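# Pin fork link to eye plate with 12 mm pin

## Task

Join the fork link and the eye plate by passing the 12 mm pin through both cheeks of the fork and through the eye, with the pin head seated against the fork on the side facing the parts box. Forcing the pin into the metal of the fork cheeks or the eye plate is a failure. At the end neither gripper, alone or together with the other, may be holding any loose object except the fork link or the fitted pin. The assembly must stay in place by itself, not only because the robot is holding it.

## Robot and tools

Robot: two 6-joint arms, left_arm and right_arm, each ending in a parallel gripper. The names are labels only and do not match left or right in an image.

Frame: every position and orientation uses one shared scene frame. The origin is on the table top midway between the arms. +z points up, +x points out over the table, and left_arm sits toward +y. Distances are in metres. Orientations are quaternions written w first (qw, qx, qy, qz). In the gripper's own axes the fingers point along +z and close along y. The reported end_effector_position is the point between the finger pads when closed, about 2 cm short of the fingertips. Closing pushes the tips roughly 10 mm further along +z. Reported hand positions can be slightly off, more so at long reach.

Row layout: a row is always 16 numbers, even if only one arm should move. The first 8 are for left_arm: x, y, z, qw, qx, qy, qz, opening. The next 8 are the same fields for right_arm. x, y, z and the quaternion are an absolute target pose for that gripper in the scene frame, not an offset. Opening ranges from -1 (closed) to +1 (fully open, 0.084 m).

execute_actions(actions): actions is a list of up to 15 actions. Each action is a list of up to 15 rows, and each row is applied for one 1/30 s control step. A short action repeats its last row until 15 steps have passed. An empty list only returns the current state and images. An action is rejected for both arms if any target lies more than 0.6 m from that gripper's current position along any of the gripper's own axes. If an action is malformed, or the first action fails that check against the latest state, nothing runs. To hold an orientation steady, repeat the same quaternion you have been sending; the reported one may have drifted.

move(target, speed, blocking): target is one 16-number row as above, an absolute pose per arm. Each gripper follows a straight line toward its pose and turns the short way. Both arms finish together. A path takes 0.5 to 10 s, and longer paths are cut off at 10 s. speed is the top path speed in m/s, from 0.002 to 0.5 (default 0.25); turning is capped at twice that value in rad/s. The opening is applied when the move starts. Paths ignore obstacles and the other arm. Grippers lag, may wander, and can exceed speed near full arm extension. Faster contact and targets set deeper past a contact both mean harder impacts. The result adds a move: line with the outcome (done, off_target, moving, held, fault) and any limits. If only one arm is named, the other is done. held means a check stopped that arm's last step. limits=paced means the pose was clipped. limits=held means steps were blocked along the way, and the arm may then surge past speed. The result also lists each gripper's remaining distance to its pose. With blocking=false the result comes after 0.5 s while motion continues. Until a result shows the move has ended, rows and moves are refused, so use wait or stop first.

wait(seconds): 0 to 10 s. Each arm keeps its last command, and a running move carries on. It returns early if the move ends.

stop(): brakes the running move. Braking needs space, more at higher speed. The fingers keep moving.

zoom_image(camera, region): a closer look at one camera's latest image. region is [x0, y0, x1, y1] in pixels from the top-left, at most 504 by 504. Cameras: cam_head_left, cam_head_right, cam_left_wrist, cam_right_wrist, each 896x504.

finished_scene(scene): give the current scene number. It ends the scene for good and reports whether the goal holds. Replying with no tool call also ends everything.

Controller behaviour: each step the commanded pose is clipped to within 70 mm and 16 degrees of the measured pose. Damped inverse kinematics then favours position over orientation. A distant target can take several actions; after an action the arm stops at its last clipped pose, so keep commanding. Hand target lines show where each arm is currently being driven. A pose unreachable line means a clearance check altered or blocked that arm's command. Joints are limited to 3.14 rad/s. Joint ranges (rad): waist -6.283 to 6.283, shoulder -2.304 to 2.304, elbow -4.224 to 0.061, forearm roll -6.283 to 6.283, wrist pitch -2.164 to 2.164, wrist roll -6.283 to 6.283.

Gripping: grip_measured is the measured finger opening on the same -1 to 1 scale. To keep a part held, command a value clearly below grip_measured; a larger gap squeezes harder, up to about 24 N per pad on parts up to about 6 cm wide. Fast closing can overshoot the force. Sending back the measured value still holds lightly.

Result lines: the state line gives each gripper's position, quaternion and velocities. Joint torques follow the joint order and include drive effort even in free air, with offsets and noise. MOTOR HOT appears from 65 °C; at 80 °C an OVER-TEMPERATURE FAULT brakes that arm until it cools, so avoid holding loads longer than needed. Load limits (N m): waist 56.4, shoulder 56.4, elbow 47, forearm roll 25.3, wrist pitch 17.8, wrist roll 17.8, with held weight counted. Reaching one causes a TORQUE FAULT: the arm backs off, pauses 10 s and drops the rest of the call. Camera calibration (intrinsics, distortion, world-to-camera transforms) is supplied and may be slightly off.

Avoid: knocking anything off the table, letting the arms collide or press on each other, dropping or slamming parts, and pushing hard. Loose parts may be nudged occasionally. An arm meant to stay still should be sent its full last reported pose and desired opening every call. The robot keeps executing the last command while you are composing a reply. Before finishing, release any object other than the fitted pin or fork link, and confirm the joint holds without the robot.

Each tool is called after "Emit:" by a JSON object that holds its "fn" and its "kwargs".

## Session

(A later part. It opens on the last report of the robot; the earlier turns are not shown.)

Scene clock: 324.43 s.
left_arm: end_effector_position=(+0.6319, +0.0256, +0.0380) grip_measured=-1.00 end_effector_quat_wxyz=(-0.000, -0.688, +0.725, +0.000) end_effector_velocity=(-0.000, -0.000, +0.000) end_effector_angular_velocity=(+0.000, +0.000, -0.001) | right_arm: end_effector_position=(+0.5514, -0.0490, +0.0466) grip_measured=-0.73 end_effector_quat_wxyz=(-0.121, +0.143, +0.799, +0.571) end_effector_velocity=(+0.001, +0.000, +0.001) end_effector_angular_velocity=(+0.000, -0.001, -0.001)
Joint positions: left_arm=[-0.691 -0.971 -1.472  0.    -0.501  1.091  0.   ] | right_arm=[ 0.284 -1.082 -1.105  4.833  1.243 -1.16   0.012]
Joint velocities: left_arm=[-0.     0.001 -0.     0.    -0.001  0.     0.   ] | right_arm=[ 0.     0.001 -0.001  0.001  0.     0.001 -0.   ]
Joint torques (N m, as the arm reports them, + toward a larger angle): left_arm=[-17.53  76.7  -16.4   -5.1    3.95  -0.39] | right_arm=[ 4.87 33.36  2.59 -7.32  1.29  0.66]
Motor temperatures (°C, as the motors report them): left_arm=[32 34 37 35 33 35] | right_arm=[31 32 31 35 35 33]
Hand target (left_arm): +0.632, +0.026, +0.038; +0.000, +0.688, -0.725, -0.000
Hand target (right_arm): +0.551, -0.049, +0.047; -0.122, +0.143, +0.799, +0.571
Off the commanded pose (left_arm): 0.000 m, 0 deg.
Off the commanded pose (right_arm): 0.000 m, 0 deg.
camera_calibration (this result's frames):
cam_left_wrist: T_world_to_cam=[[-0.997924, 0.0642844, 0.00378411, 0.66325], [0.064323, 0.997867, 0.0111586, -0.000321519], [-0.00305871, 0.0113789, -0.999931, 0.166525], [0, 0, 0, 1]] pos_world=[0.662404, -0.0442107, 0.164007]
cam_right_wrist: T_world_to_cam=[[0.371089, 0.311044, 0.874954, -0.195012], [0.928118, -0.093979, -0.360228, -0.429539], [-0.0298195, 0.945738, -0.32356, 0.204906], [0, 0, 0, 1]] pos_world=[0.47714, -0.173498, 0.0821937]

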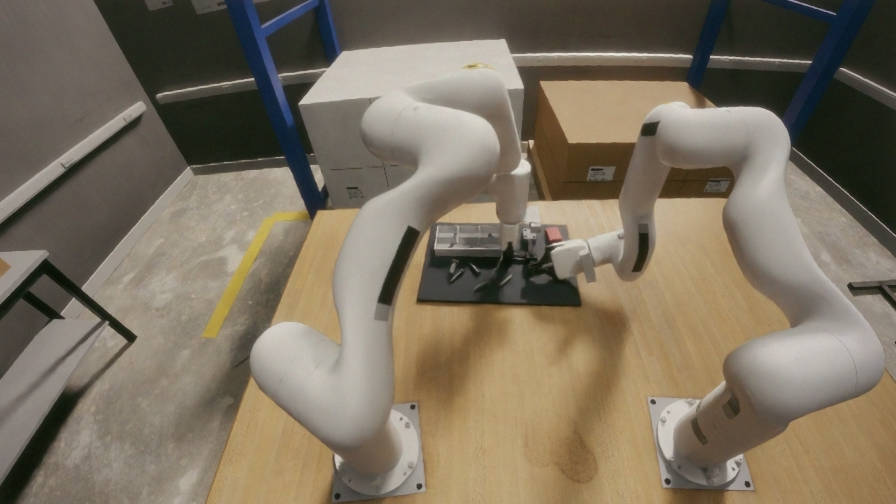

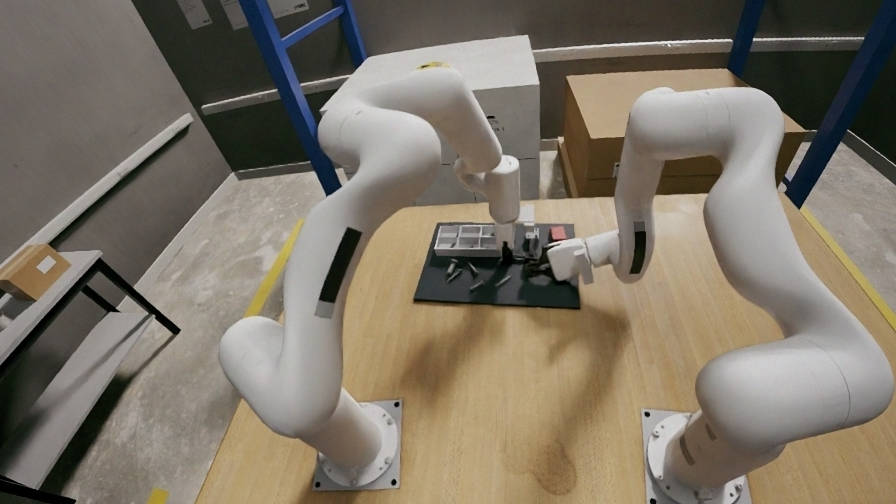

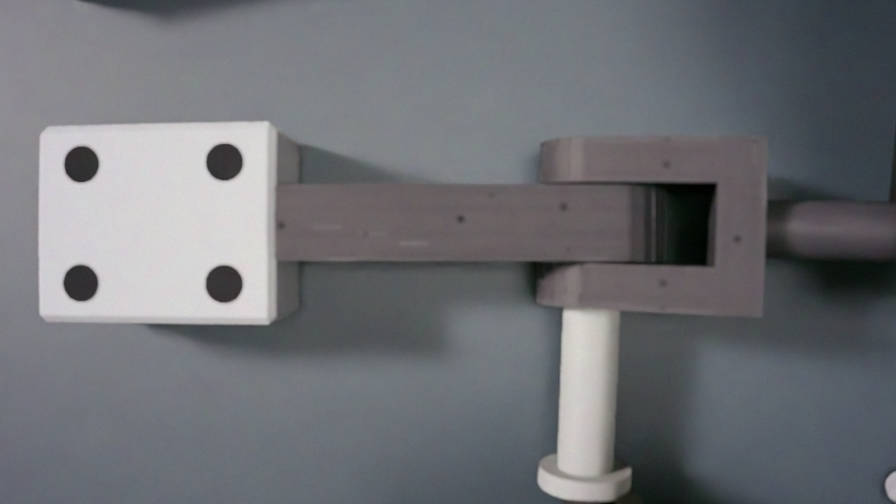

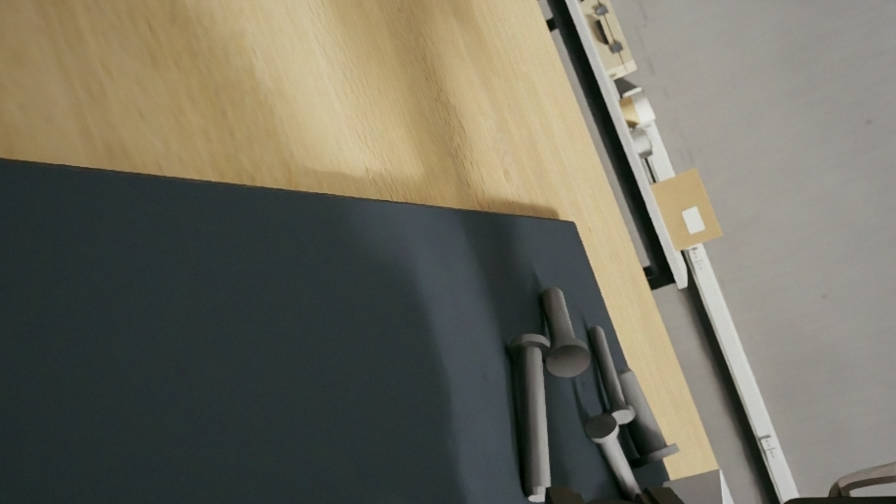

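Emit:
{"fn": "move", "kwargs": {"target": [0.632,0.030,0.038,0,0.688,-0.725,0,-1,0.555,-0.049,0.0465,-0.1218,0.143,0.799,0.5704,-1], "speed": 0.01}}

Emit:
{"fn": "move", "kwargs": {"target": [0.633,0.028,0.065,0,0.688,-0.725,0,-0.4,0.555,-0.049,0.0465,-0.1218,0.143,0.799,0.5704,-1], "speed": 0.03}}

Emit:
{"fn": "move", "kwargs": {"target": [0.633,-0.002,0.062,0,0.688,-0.725,0,-0.4,0.555,-0.049,0.0465,-0.1218,0.143,0.799,0.5704,-1], "speed": 0.03}}

Emit:
{"fn": "move", "kwargs": {"target": [0.633,-0.002,0.034,0,0.688,-0.725,0,-0.4,0.555,-0.049,0.0465,-0.1218,0.143,0.799,0.5704,-1], "speed": 0.02}}

Emit:
{"fn": "move", "kwargs": {"target": [0.633,-0.002,0.034,0,0.688,-0.725,0,-1,0.555,-0.049,0.0465,-0.1218,0.143,0.799,0.5704,-1]}}

Emit:
{"fn": "move", "kwargs": {"target": [0.631,-0.002,0.038,0,0.688,-0.725,0,-1,0.555,-0.049,0.0465,-0.1218,0.143,0.799,0.5704,-1], "speed": 0.004}}

Emit:
{"fn": "move", "kwargs": {"target": [0.631,-0.008,0.038,0,0.688,-0.725,0,-1,0.555,-0.049,0.0465,-0.1218,0.143,0.799,0.5704,-1], "speed": 0.003}}

Scene clock: 328.30 s.
left_arm: end_effector_position=(+0.6322, +0.0297, +0.0381) grip_measured=-1.00 end_effector_quat_wxyz=(+0.000, -0.688, +0.725, -0.000) end_effector_velocity=(-0.001, +0.002, -0.000) end_effector_angular_velocity=(+0.004, +0.006, +0.001) | right_arm: end_effector_position=(+0.5544, -0.0489, +0.0464) grip_measured=-0.73 end_effector_quat_wxyz=(-0.122, +0.143, +0.799, +0.571) end_effector_velocity=(+0.003, -0.001, +0.000) end_effector_angular_velocity=(-0.003, -0.005, -0.003)
Joint positions: left_arm=[-0.686 -0.967 -1.463 -0.    -0.496  1.097  0.   ] | right_arm=[ 0.283 -1.086 -1.116  4.828  1.243 -1.151  0.012]
Joint velocities: left_arm=[ 0.002  0.     0.002  0.    -0.005  0.001  0.   ] | right_arm=[-0.002  0.    -0.005  0.001 -0.004  0.    -0.   ]
Joint torques (N m, as the arm reports them, + toward a larger angle): left_arm=[ 6.24 70.8  -9.84 -1.04  0.33 -0.25] | right_arm=[-3.52 33.04 -8.89  0.8  -0.42  0.55]
Motor temperatures (°C, as the motors report them): left_arm=[32 34 37 35 33 35] | right_arm=[31 32 31 35 35 33]
Hand target (left_arm): +0.632, +0.030, +0.038; -0.000, +0.688, -0.725, +0.000
Hand target (right_arm): +0.555, -0.049, +0.046; -0.122, +0.143, +0.799, +0.571
Off the commanded pose (left_arm): 0.000 m, 0 deg.
Off the commanded pose (right_arm): 0.001 m, 0 deg.
move: done
camera_calibration (this result's frames):
cam_left_wrist: T_world_to_cam=[[-0.997915, 0.0644802, 0.00264408, 0.66323], [0.0645047, 0.997862, 0.0105404, -0.00450536], [-0.00195877, 0.010689, -0.999941, 0.165911], [0, 0, 0, 1]] pos_world=[0.662463, -0.0400429, 0.164195]
cam_right_wrist: T_world_to_cam=[[0.371669, 0.31122, 0.874645, -0.196338], [0.927824, -0.0923646, -0.361401, -0.432092], [-0.0316889, 0.945839, -0.323086, 0.205908], [0, 0, 0, 1]] pos_world=[0.480403, -0.173562, 0.0820942]

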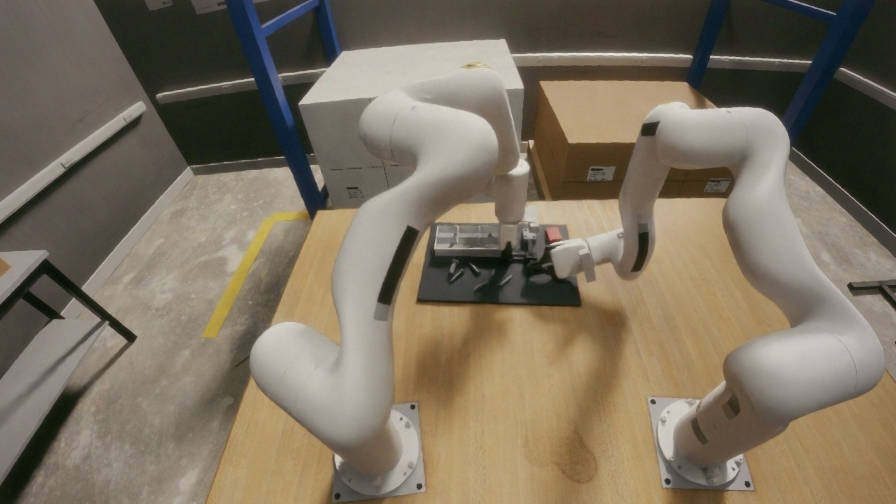

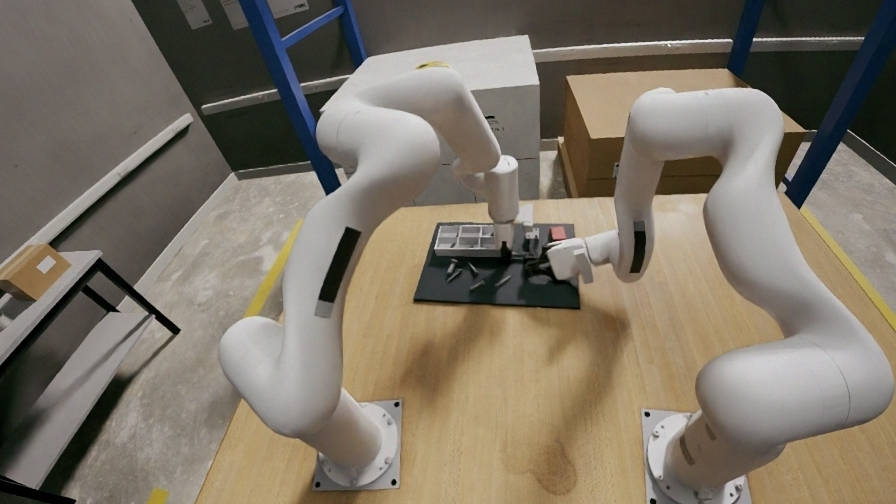

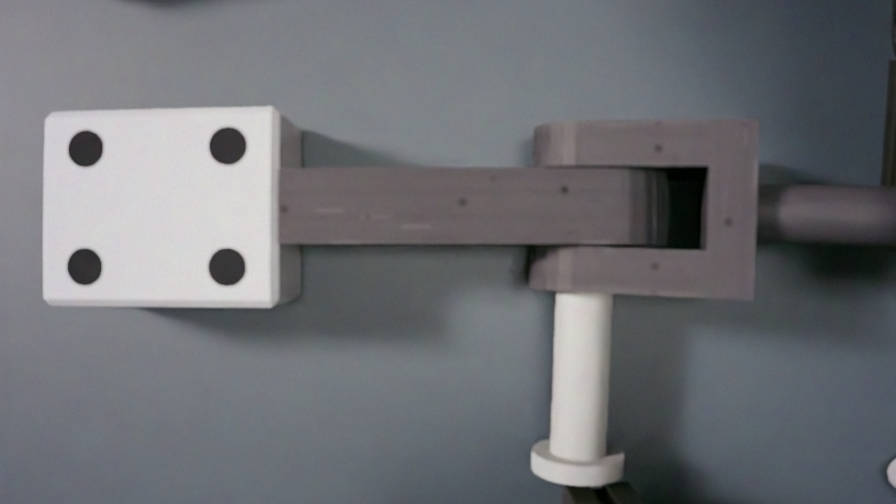

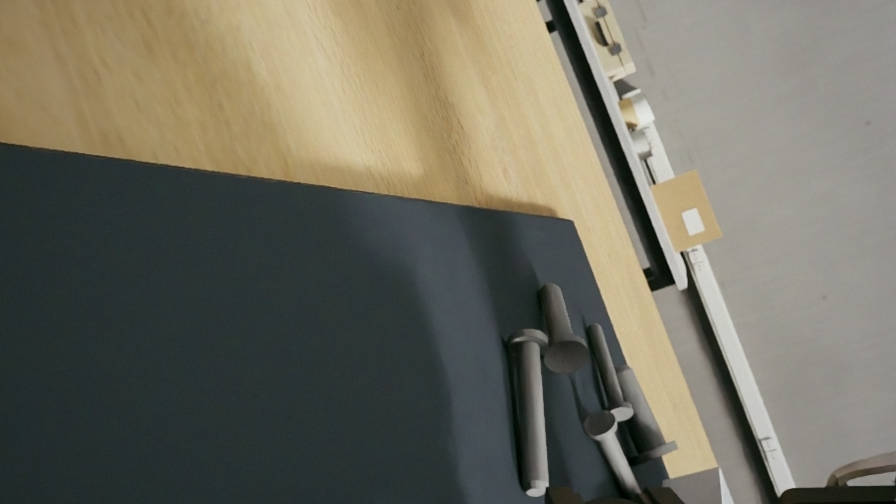

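Scene clock: 329.53 s.
left_arm: end_effector_position=(+0.6329, +0.0280, +0.0648) grip_measured=-0.42 end_effector_quat_wxyz=(-0.000, -0.688, +0.725, +0.000) end_effector_velocity=(+0.000, +0.001, +0.002) end_effector_angular_velocity=(-0.000, +0.001, +0.002) | right_arm: end_effector_position=(+0.5550, -0.0490, +0.0465) grip_measured=-0.73 end_effector_quat_wxyz=(-0.122, +0.143, +0.799, +0.571) end_effector_velocity=(+0.000, -0.001, +0.000) end_effector_angular_velocity=(-0.000, +0.001, -0.003)
Joint positions: left_arm=[-0.687 -0.924 -1.459 -0.    -0.536  1.095  0.026] | right_arm=[ 0.283 -1.086 -1.117  4.828  1.242 -1.151  0.012]
Joint velocities: left_arm=[ 0.001  0.003  0.    -0.001 -0.003 -0.     0.   ] | right_arm=[-0.002  0.001  0.001  0.     0.     0.    -0.   ]
Joint torques (N m, as the arm reports them, + toward a larger angle): left_arm=[ 5.9  69.88 -9.83 -0.6   0.32 -0.17] | right_arm=[-4.89 33.99 -8.77 -0.01 -0.4   0.31]
Motor temperatures (°C, as the motors report them): left_arm=[32 34 37 35 33 35] | right_arm=[31 32 31 35 35 33]
Hand target (left_arm): +0.633, +0.028, +0.065; +0.000, +0.688, -0.725, +0.000
Hand target (right_arm): +0.555, -0.049, +0.046; -0.122, +0.143, +0.799, +0.571
Off the commanded pose (left_arm): 0.000 m, 0 deg.
Off the commanded pose (right_arm): 0.000 m, 0 deg.
move: done
camera_calibration (this result's frames):
cam_left_wrist: T_world_to_cam=[[-0.997913, 0.064474, 0.00347793, 0.663975], [0.0645085, 0.997857, 0.0109165, -0.00317218], [-0.00276665, 0.011118, -0.999934, 0.193101], [0, 0, 0, 1]] pos_world=[0.663329, -0.0417907, 0.190813]
cam_right_wrist: T_world_to_cam=[[0.371146, 0.311387, 0.874808, -0.19628], [0.928066, -0.0932001, -0.360566, -0.432841], [-0.0307435, 0.945702, -0.323579, 0.205532], [0, 0, 0, 1]] pos_world=[0.480872, -0.173594, 0.0821454]

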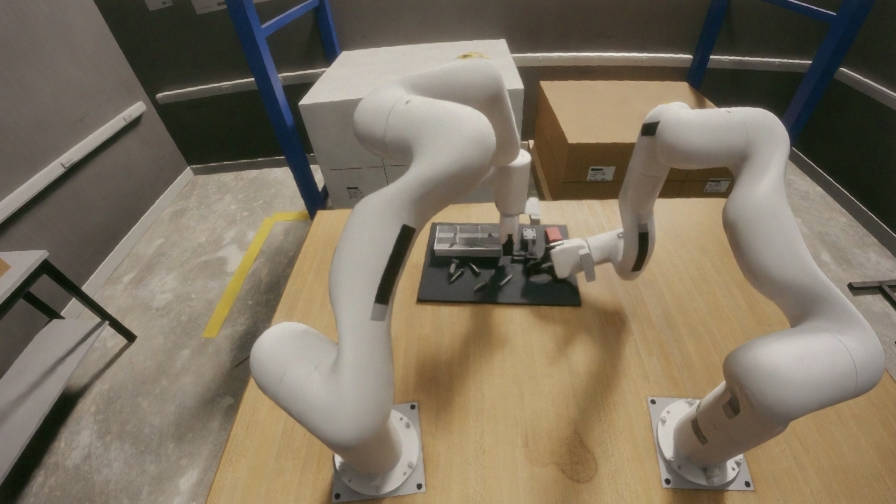

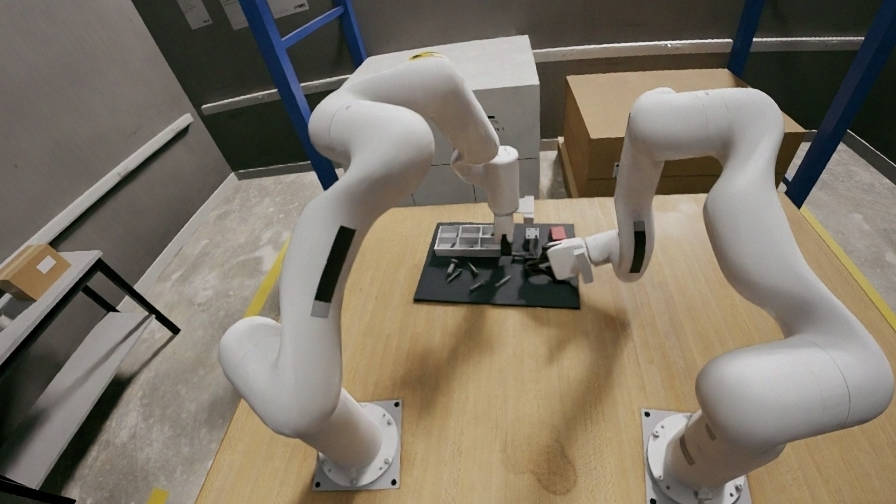

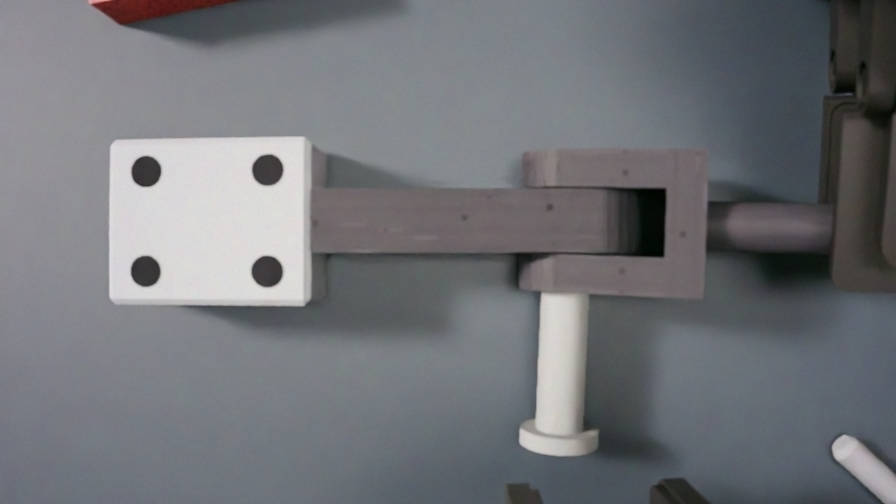

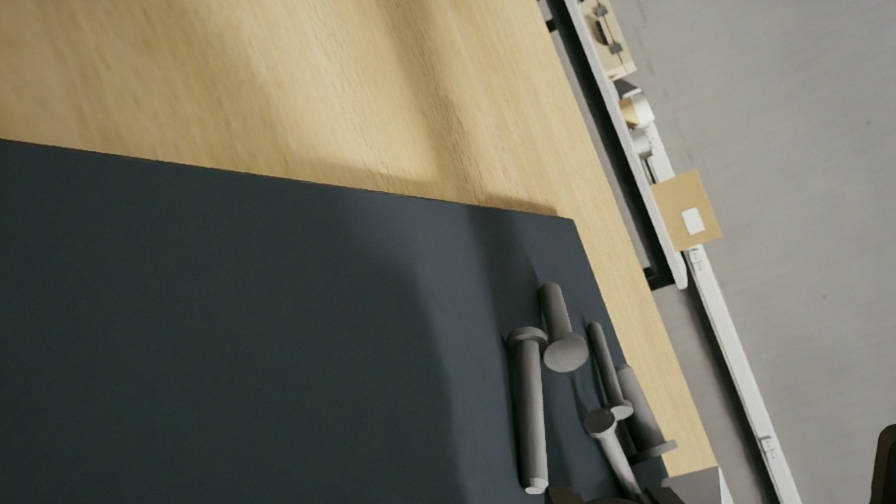

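Scene clock: 330.87 s.
left_arm: end_effector_position=(+0.6331, -0.0018, +0.0621) grip_measured=-0.42 end_effector_quat_wxyz=(-0.000, -0.688, +0.725, -0.000) end_effector_velocity=(+0.000, -0.001, +0.000) end_effector_angular_velocity=(+0.000, +0.000, +0.001) | right_arm: end_effector_position=(+0.5550, -0.0490, +0.0465) grip_measured=-0.73 end_effector_quat_wxyz=(-0.122, +0.143, +0.799, +0.571) end_effector_velocity=(+0.001, +0.000, +0.000) end_effector_angular_velocity=(+0.000, -0.000, -0.002)
Joint positions: left_arm=[-0.726 -0.961 -1.522 -0.    -0.561  1.057  0.026] | right_arm=[ 0.283 -1.086 -1.117  4.828  1.242 -1.151  0.012]
Joint velocities: left_arm=[-0.002 -0.002 -0.004  0.    -0.003 -0.002  0.   ] | right_arm=[-0.    -0.    -0.001  0.001  0.     0.001  0.   ]
Joint torques (N m, as the arm reports them, + toward a larger angle): left_arm=[  6.65  72.1  -10.42  -0.43   0.4   -0.23] | right_arm=[-5.76 35.61 -8.83  0.92 -0.38  0.46]
Motor temperatures (°C, as the motors report them): left_arm=[32 34 37 35 33 35] | right_arm=[31 32 31 35 35 33]
Hand target (left_arm): +0.633, -0.002, +0.062; +0.000, +0.688, -0.725, -0.000
Hand target (right_arm): +0.555, -0.049, +0.046; -0.122, +0.143, +0.799, +0.571
Off the commanded pose (left_arm): 0.000 m, 0 deg.
Off the commanded pose (right_arm): 0.000 m, 0 deg.
move: done
camera_calibration (this result's frames):
cam_left_wrist: T_world_to_cam=[[-0.997916, 0.0644321, 0.00341742, 0.666089], [0.0644658, 0.997861, 0.0108883, 0.0266744], [-0.00270856, 0.0110859, -0.999935, 0.190669], [0, 0, 0, 1]] pos_world=[0.663498, -0.0716486, 0.18809]
cam_right_wrist: T_world_to_cam=[[0.37113, 0.311378, 0.874818, -0.196288], [0.928073, -0.0932154, -0.360544, -0.432858], [-0.0307187, 0.945703, -0.323576, 0.205524], [0, 0, 0, 1]] pos_world=[0.480886, -0.173594, 0.082154]

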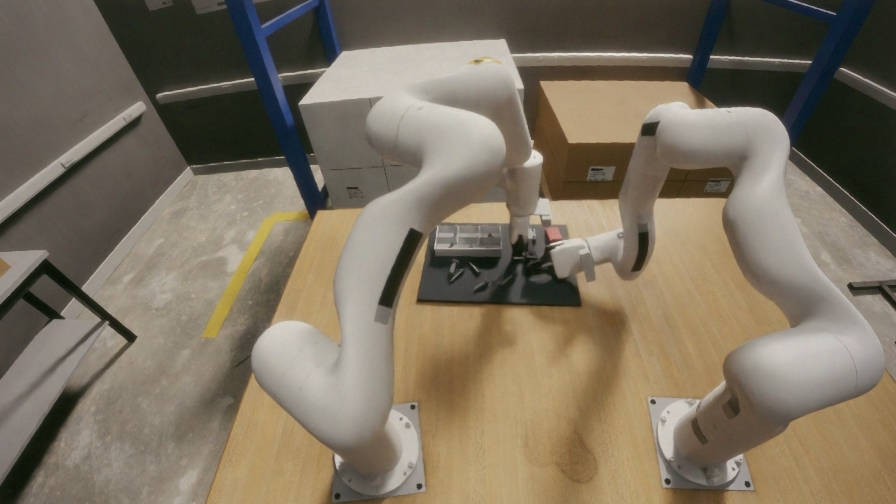

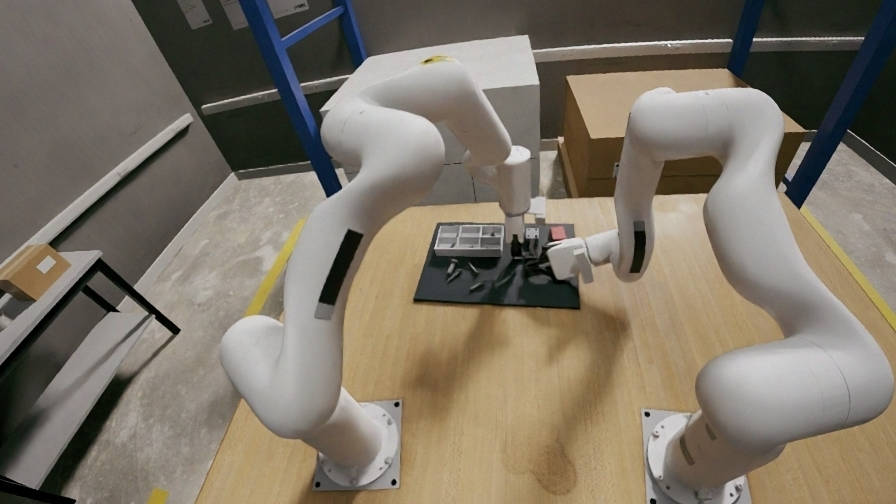

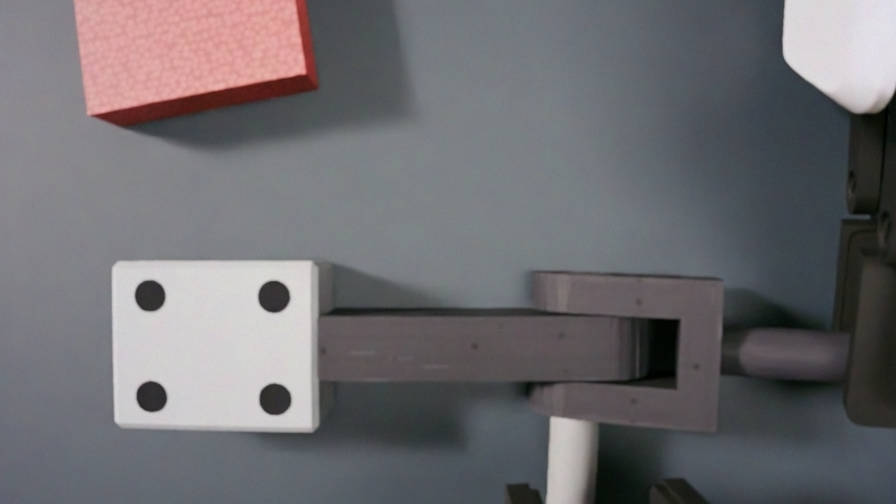

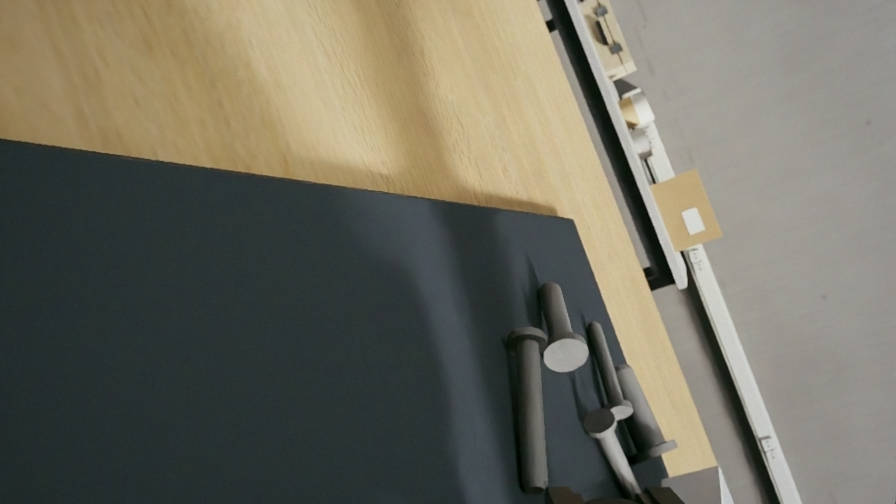

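Scene clock: 332.57 s.
left_arm: end_effector_position=(+0.6331, -0.0020, +0.0342) grip_measured=-0.42 end_effector_quat_wxyz=(+0.000, -0.688, +0.725, -0.000) end_effector_velocity=(+0.001, -0.000, -0.001) end_effector_angular_velocity=(-0.002, -0.001, +0.002) | right_arm: end_effector_position=(+0.5550, -0.0490, +0.0465) grip_measured=-0.73 end_effector_quat_wxyz=(-0.122, +0.143, +0.799, +0.571) end_effector_velocity=(-0.001, -0.001, -0.001) end_effector_angular_velocity=(-0.000, +0.002, +0.001)
Joint positions: left_arm=[-0.726 -1.008 -1.534  0.    -0.525  1.056  0.026] | right_arm=[ 0.283 -1.086 -1.117  4.828  1.242 -1.151  0.012]
Joint velocities: left_arm=[ 0.    -0.003 -0.001 -0.001  0.003 -0.    -0.   ] | right_arm=[-0.001 -0.     0.003 -0.001  0.    -0.001 -0.   ]
Joint torques (N m, as the arm reports them, + toward a larger angle): left_arm=[  6.21  72.58 -10.12  -0.37   0.41  -0.32] | right_arm=[-3.4  38.2  -8.25  0.53 -0.31  0.4 ]
Motor temperatures (°C, as the motors report them): left_arm=[32 34 37 35 33 35] | right_arm=[31 32 31 35 35 33]
Hand target (left_arm): +0.633, -0.002, +0.034; -0.000, +0.688, -0.725, -0.000
Hand target (right_arm): +0.555, -0.049, +0.046; -0.122, +0.143, +0.799, +0.571
Off the commanded pose (left_arm): 0.000 m, 0 deg.
Off the commanded pose (right_arm): 0.000 m, 0 deg.
move: done
camera_calibration (this result's frames):
cam_left_wrist: T_world_to_cam=[[-0.99792, 0.064388, 0.00329412, 0.666165], [0.0644206, 0.997862, 0.0109915, 0.0271925], [-0.00257936, 0.0111809, -0.999934, 0.162736], [0, 0, 0, 1]] pos_world=[0.663447, -0.0718469, 0.160232]
cam_right_wrist: T_world_to_cam=[[0.371122, 0.311374, 0.874823, -0.196289], [0.928076, -0.0932227, -0.360532, -0.432867], [-0.0307071, 0.945704, -0.323576, 0.205519], [0, 0, 0, 1]] pos_world=[0.480892, -0.173594, 0.0821561]

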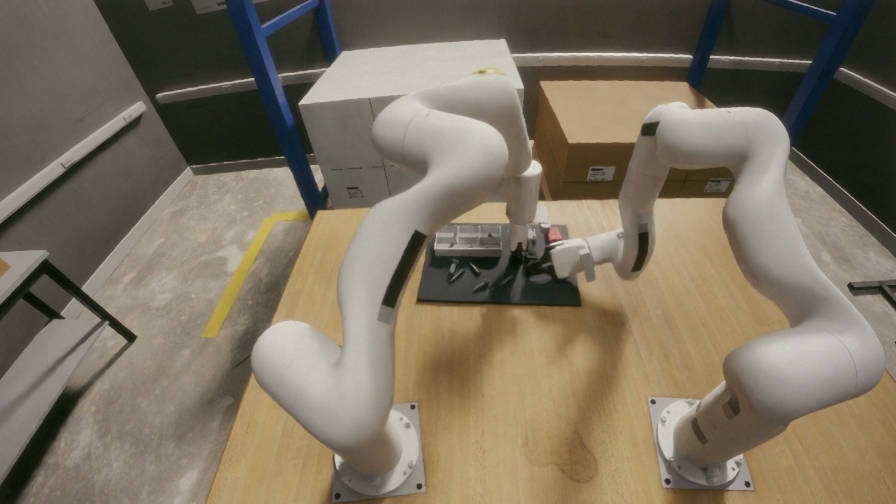

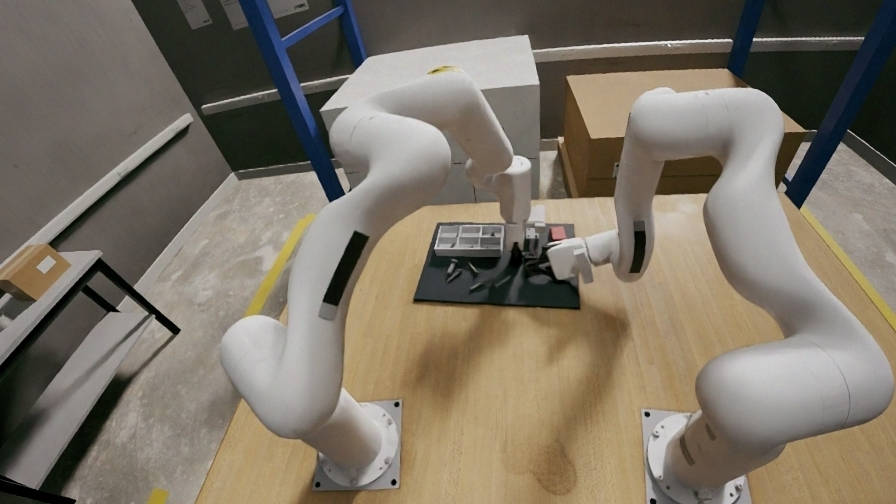

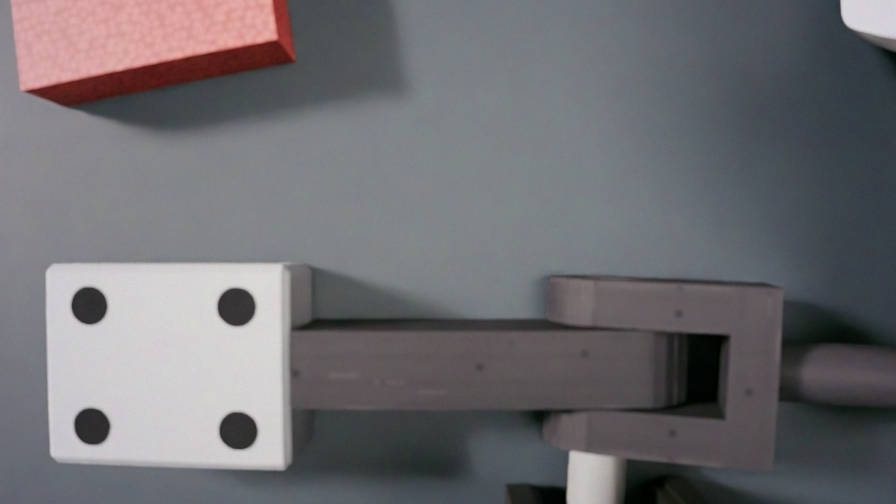

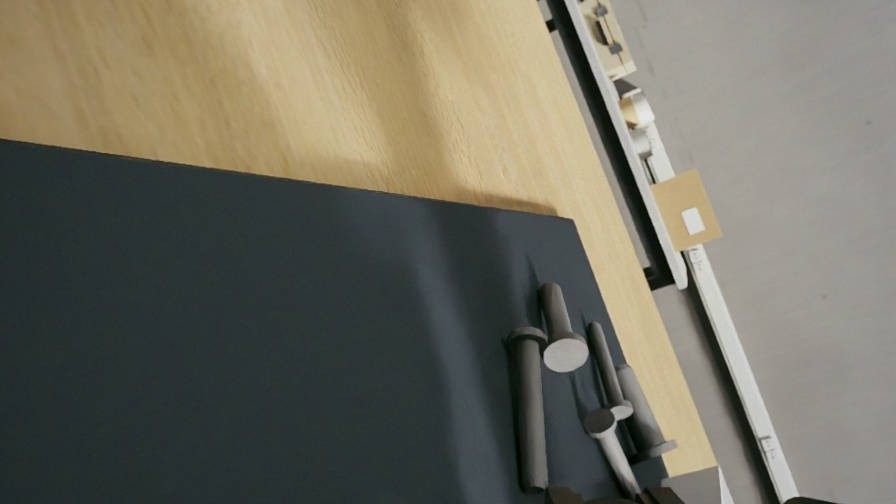

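Scene clock: 333.27 s.
left_arm: end_effector_position=(+0.6333, -0.0020, +0.0341) grip_measured=-0.58 end_effector_quat_wxyz=(+0.000, -0.688, +0.725, -0.000) end_effector_velocity=(-0.000, +0.001, -0.001) end_effector_angular_velocity=(+0.001, +0.001, +0.001) | right_arm: end_effector_position=(+0.5549, -0.0490, +0.0464) grip_measured=-0.73 end_effector_quat_wxyz=(-0.122, +0.143, +0.799, +0.571) end_effector_velocity=(-0.001, +0.000, -0.000) end_effector_angular_velocity=(-0.000, +0.001, +0.000)
Joint positions: left_arm=[-0.726 -1.008 -1.534  0.    -0.524  1.057  0.019] | right_arm=[ 0.283 -1.086 -1.116  4.828  1.242 -1.151  0.012]
Joint velocities: left_arm=[ 0.001 -0.001  0.     0.    -0.001  0.    -0.   ] | right_arm=[ 0.001  0.     0.001  0.001 -0.    -0.    -0.   ]
Joint torques (N m, as the arm reports them, + toward a larger angle): left_arm=[-2.77 69.52 -6.96 -2.29 -1.02 -0.29] | right_arm=[ -3.99  35.94 -10.78   1.64  -0.24   0.62]
Motor temperatures (°C, as the motors report them): left_arm=[32 34 37 35 33 35] | right_arm=[31 32 31 35 35 33]
Hand target (left_arm): +0.633, -0.002, +0.034; -0.000, +0.688, -0.725, +0.000
Hand target (right_arm): +0.555, -0.049, +0.047; -0.122, +0.143, +0.799, +0.571
Off the commanded pose (left_arm): 0.000 m, 0 deg.
Off the commanded pose (right_arm): 0.000 m, 0 deg.
move: done
camera_calibration (this result's frames):
cam_left_wrist: T_world_to_cam=[[-0.997922, 0.0643744, 0.00257497, 0.666451], [0.0643982, 0.997868, 0.0105841, 0.0272338], [-0.00188813, 0.0107279, -0.999941, 0.162244], [0, 0, 0, 1]] pos_world=[0.663619, -0.0718187, 0.16023]
cam_right_wrist: T_world_to_cam=[[0.371278, 0.311482, 0.874718, -0.196251], [0.928009, -0.0931822, -0.360716, -0.432739], [-0.0308482, 0.945672, -0.323655, 0.205609], [0, 0, 0, 1]] pos_world=[0.480793, -0.173634, 0.0821152]

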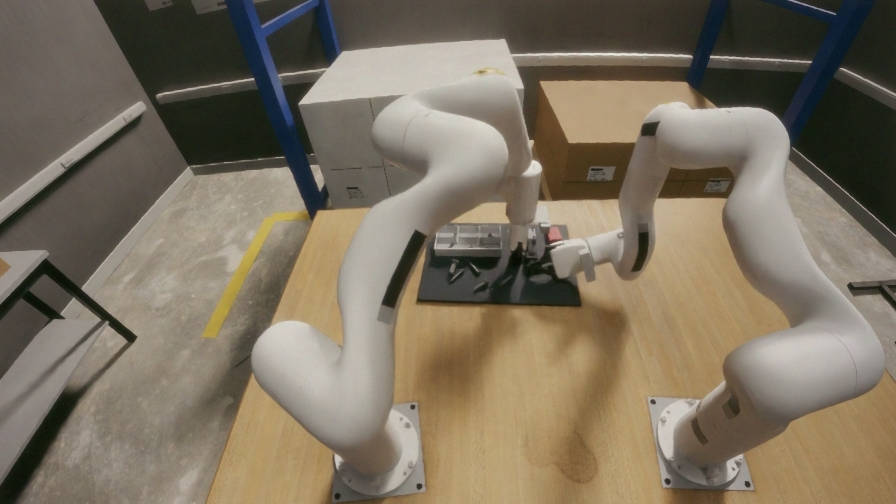

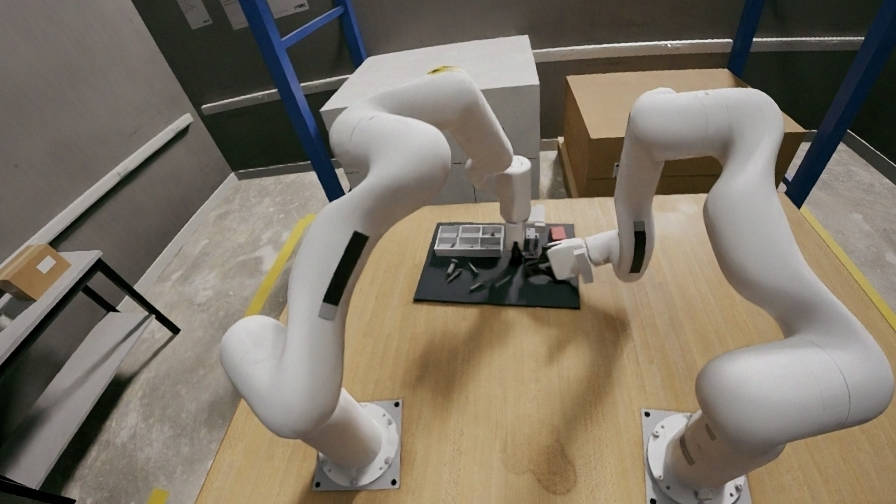

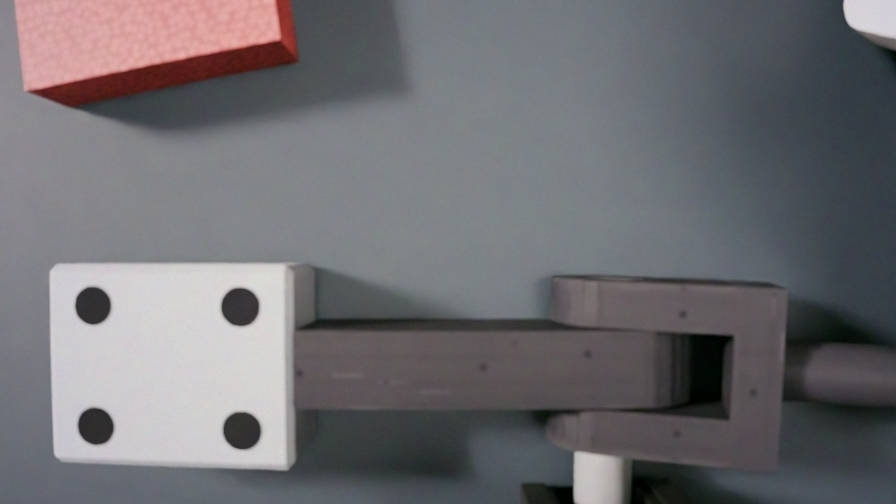

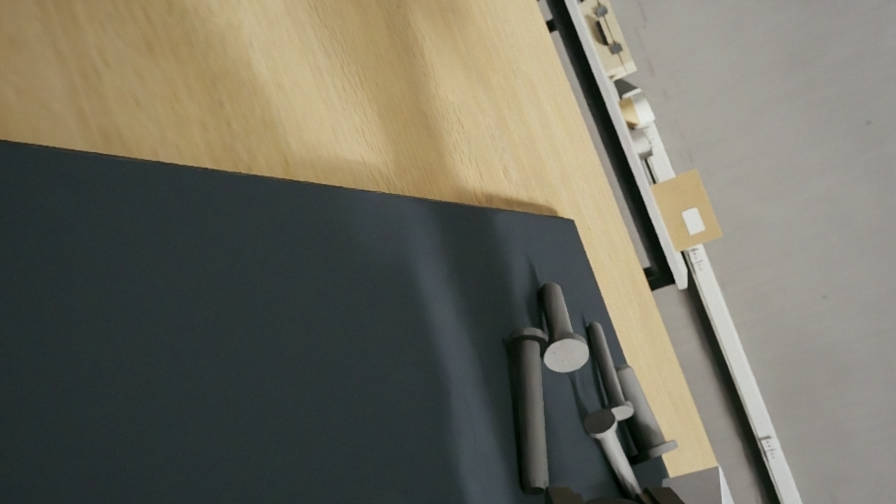

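Scene clock: 334.60 s.
left_arm: end_effector_position=(+0.6310, -0.0020, +0.0379) grip_measured=-0.58 end_effector_quat_wxyz=(-0.000, -0.688, +0.725, +0.000) end_effector_velocity=(+0.001, +0.001, +0.001) end_effector_angular_velocity=(-0.001, -0.003, +0.001) | right_arm: end_effector_position=(+0.5550, -0.0490, +0.0464) grip_measured=-0.73 end_effector_quat_wxyz=(-0.122, +0.143, +0.799, +0.571) end_effector_velocity=(+0.001, -0.001, +0.000) end_effector_angular_velocity=(+0.000, -0.001, -0.002)
Joint positions: left_arm=[-0.727 -0.998 -1.525  0.    -0.527  1.055  0.019] | right_arm=[ 0.282 -1.086 -1.117  4.828  1.242 -1.151  0.012]
Joint velocities: left_arm=[ 0.002  0.002  0.001  0.001  0.002 -0.    -0.   ] | right_arm=[-0.001  0.001 -0.001  0.001  0.     0.001  0.   ]
Joint torques (N m, as the arm reports them, + toward a larger angle): left_arm=[-7.3  73.24 -7.14 -3.06 -1.63 -0.32] | right_arm=[ -1.57  35.87 -11.58   2.87  -0.34   0.68]
Motor temperatures (°C, as the motors report them): left_arm=[32 34 37 35 33 35] | right_arm=[31 32 31 35 35 33]
Hand target (left_arm): +0.631, -0.002, +0.038; +0.000, +0.688, -0.725, -0.000
Hand target (right_arm): +0.555, -0.049, +0.046; -0.122, +0.143, +0.799, +0.571
Off the commanded pose (left_arm): 0.000 m, 0 deg.
Off the commanded pose (right_arm): 0.000 m, 0 deg.
move: done
camera_calibration (this result's frames):
cam_left_wrist: T_world_to_cam=[[-0.997915, 0.0644465, 0.00345232, 0.664075], [0.0644809, 0.997858, 0.0109961, 0.0272134], [-0.00273626, 0.0111958, -0.999934, 0.166526], [0, 0, 0, 1]] pos_world=[0.661392, -0.0718168, 0.163923]
cam_right_wrist: T_world_to_cam=[[0.371154, 0.311512, 0.87476, -0.196252], [0.928068, -0.0934235, -0.360503, -0.432941], [-0.030578, 0.945639, -0.323779, 0.205484], [0, 0, 0, 1]] pos_world=[0.480922, -0.173625, 0.0821282]

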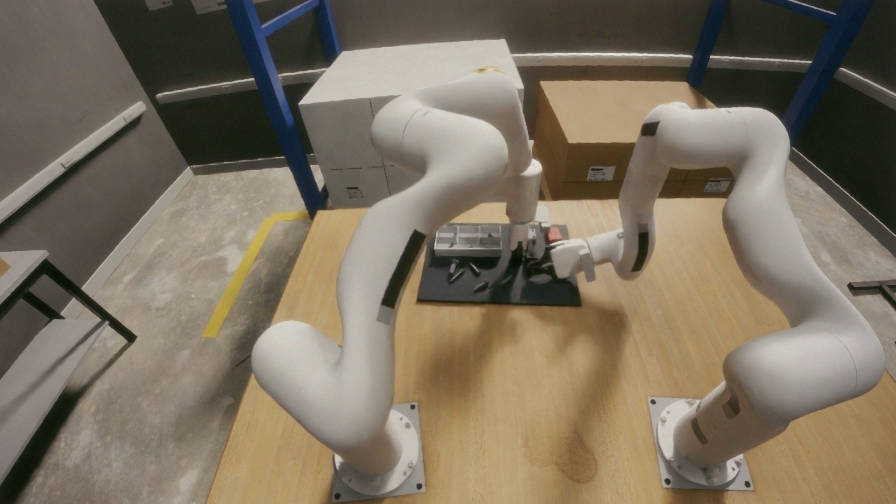

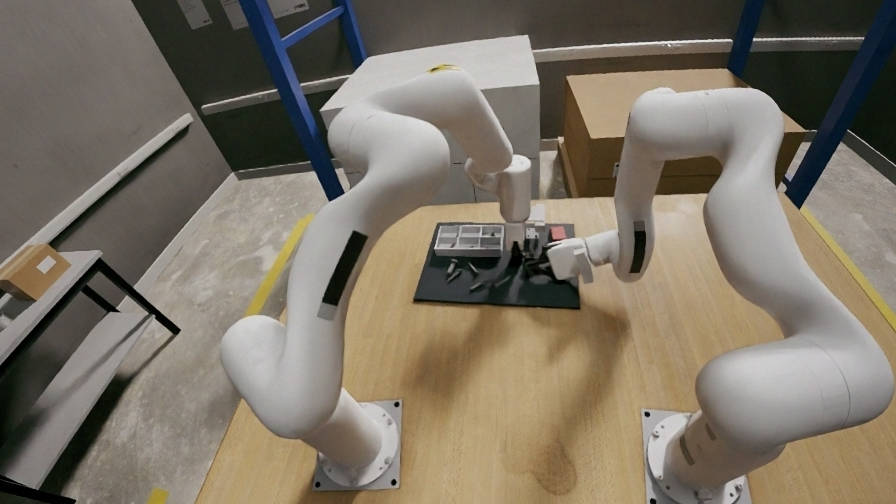

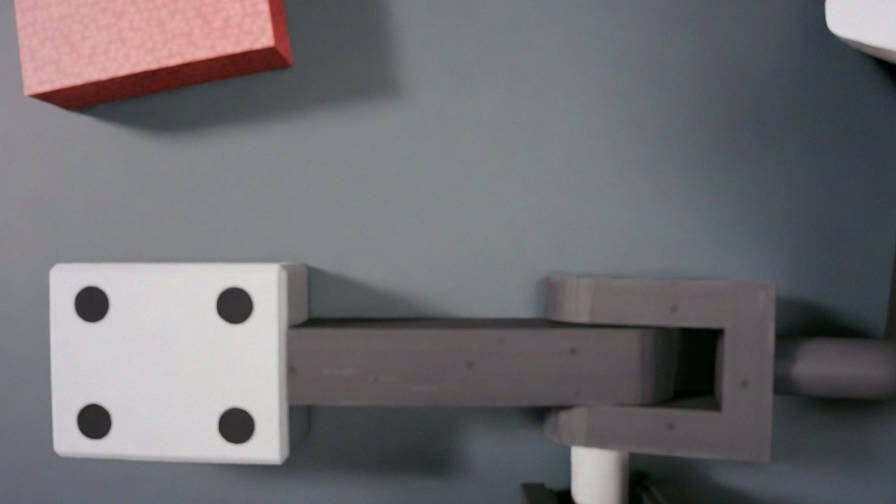

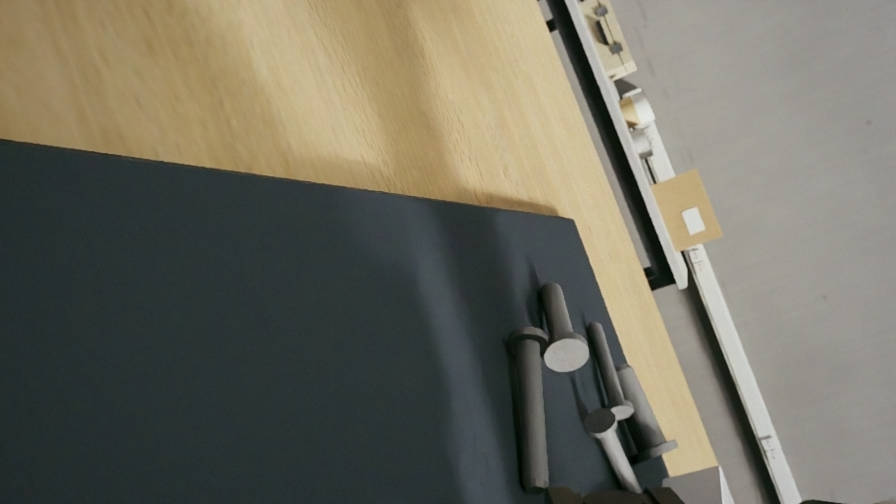

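Scene clock: 336.87 s.
left_arm: end_effector_position=(+0.6308, -0.0085, +0.0381) grip_measured=-0.74 end_effector_quat_wxyz=(-0.000, -0.688, +0.725, -0.000) end_effector_velocity=(-0.001, +0.000, -0.000) end_effector_angular_velocity=(+0.002, +0.002, -0.003) | right_arm: end_effector_position=(+0.5555, -0.0489, +0.0468) grip_measured=-0.73 end_effector_quat_wxyz=(-0.121, +0.143, +0.799, +0.571) end_effector_velocity=(-0.001, +0.000, -0.001) end_effector_angular_velocity=(-0.001, +0.002, +0.002)
Joint positions: left_arm=[-0.736 -1.005 -1.538 -0.001 -0.533  1.047  0.011] | right_arm=[ 0.283 -1.086 -1.117  4.829  1.243 -1.151  0.012]
Joint velocities: left_arm=[-0.001 -0.001 -0.001  0.002 -0.002  0.001  0.   ] | right_arm=[ 0.    -0.001  0.001 -0.002 -0.001  0.     0.   ]
Joint torques (N m, as the arm reports them, + toward a larger angle): left_arm=[ 0.56 73.7  -9.68 -1.39 -0.05  0.  ] | right_arm=[-4.02 36.89 -6.54  0.81 -0.35  0.38]
Motor temperatures (°C, as the motors report them): left_arm=[32 34 37 35 33 35] | right_arm=[31 32 31 35 35 33]
Hand target (left_arm): +0.631, -0.008, +0.038; +0.000, +0.688, -0.725, -0.000
Hand target (right_arm): +0.555, -0.049, +0.047; -0.122, +0.143, +0.799, +0.571
Off the commanded pose (left_arm): 0.001 m, 0 deg.
Off the commanded pose (right_arm): 0.001 m, 0 deg.
move: done
camera_calibration (this result's frames):
cam_left_wrist: T_world_to_cam=[[-0.997912, 0.0645054, 0.00319934, 0.664357], [0.0645358, 0.99786, 0.0105462, 0.0336917], [-0.00251221, 0.0107306, -0.999939, 0.166698], [0, 0, 0, 1]] pos_world=[0.661215, -0.078263, 0.164207]
cam_right_wrist: T_world_to_cam=[[0.370448, 0.310975, 0.87525, -0.196389], [0.928364, -0.0933668, -0.359755, -0.433388], [-0.0301556, 0.945821, -0.323285, 0.20519], [0, 0, 0, 1]] pos_world=[0.481281, -0.173465, 0.0823108]

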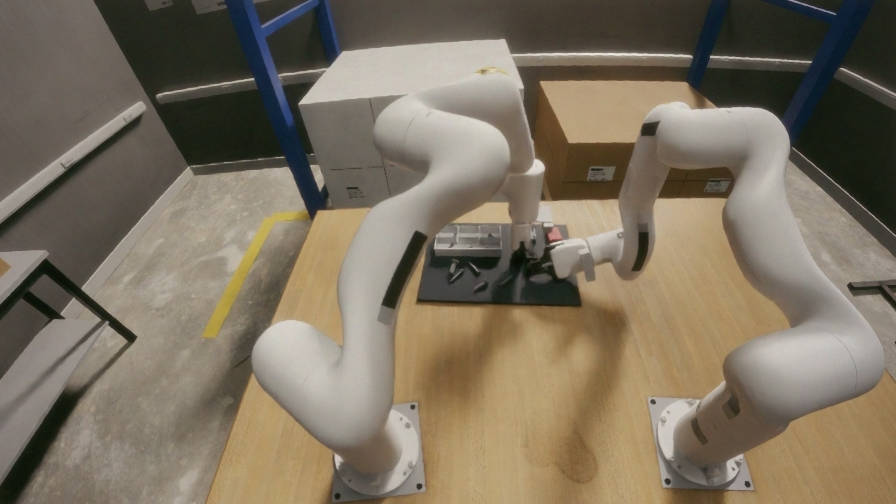

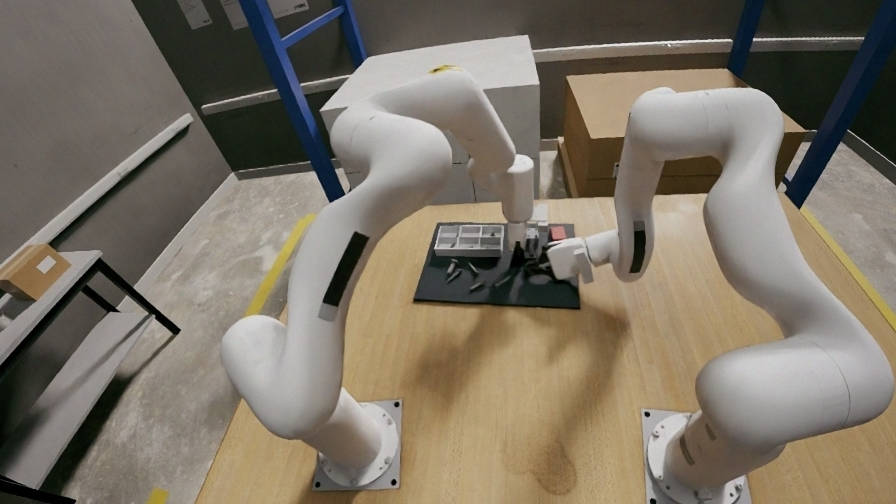

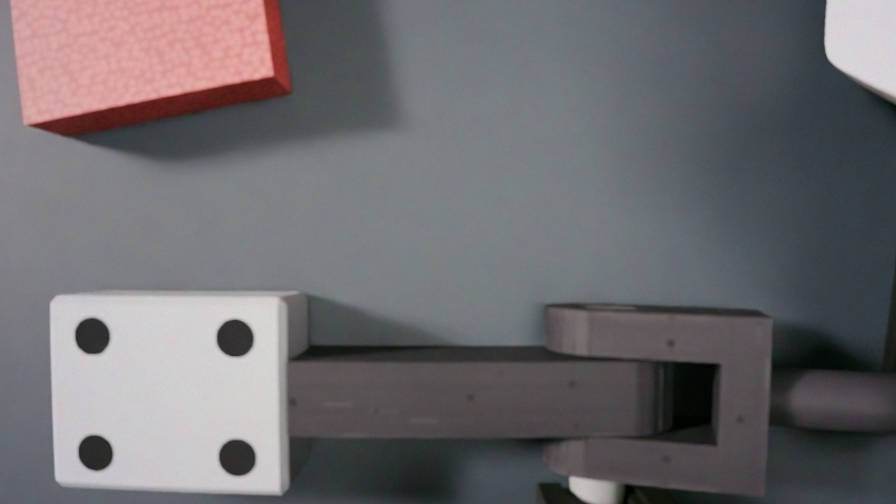

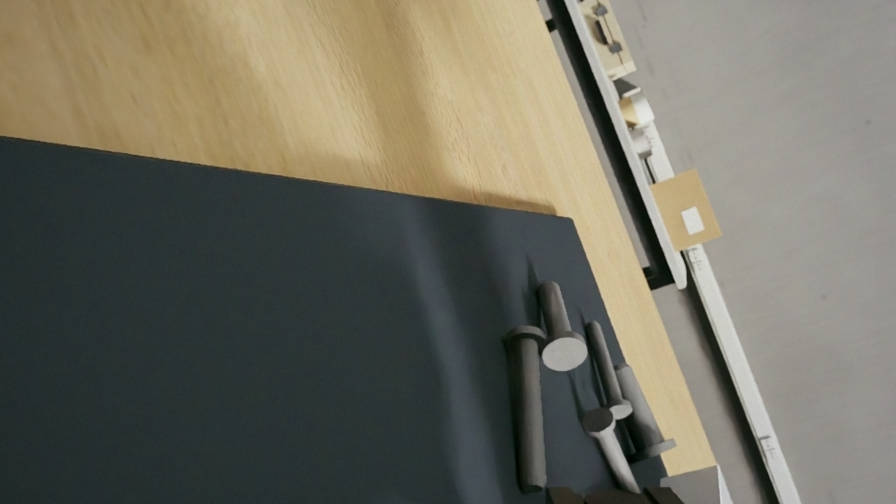

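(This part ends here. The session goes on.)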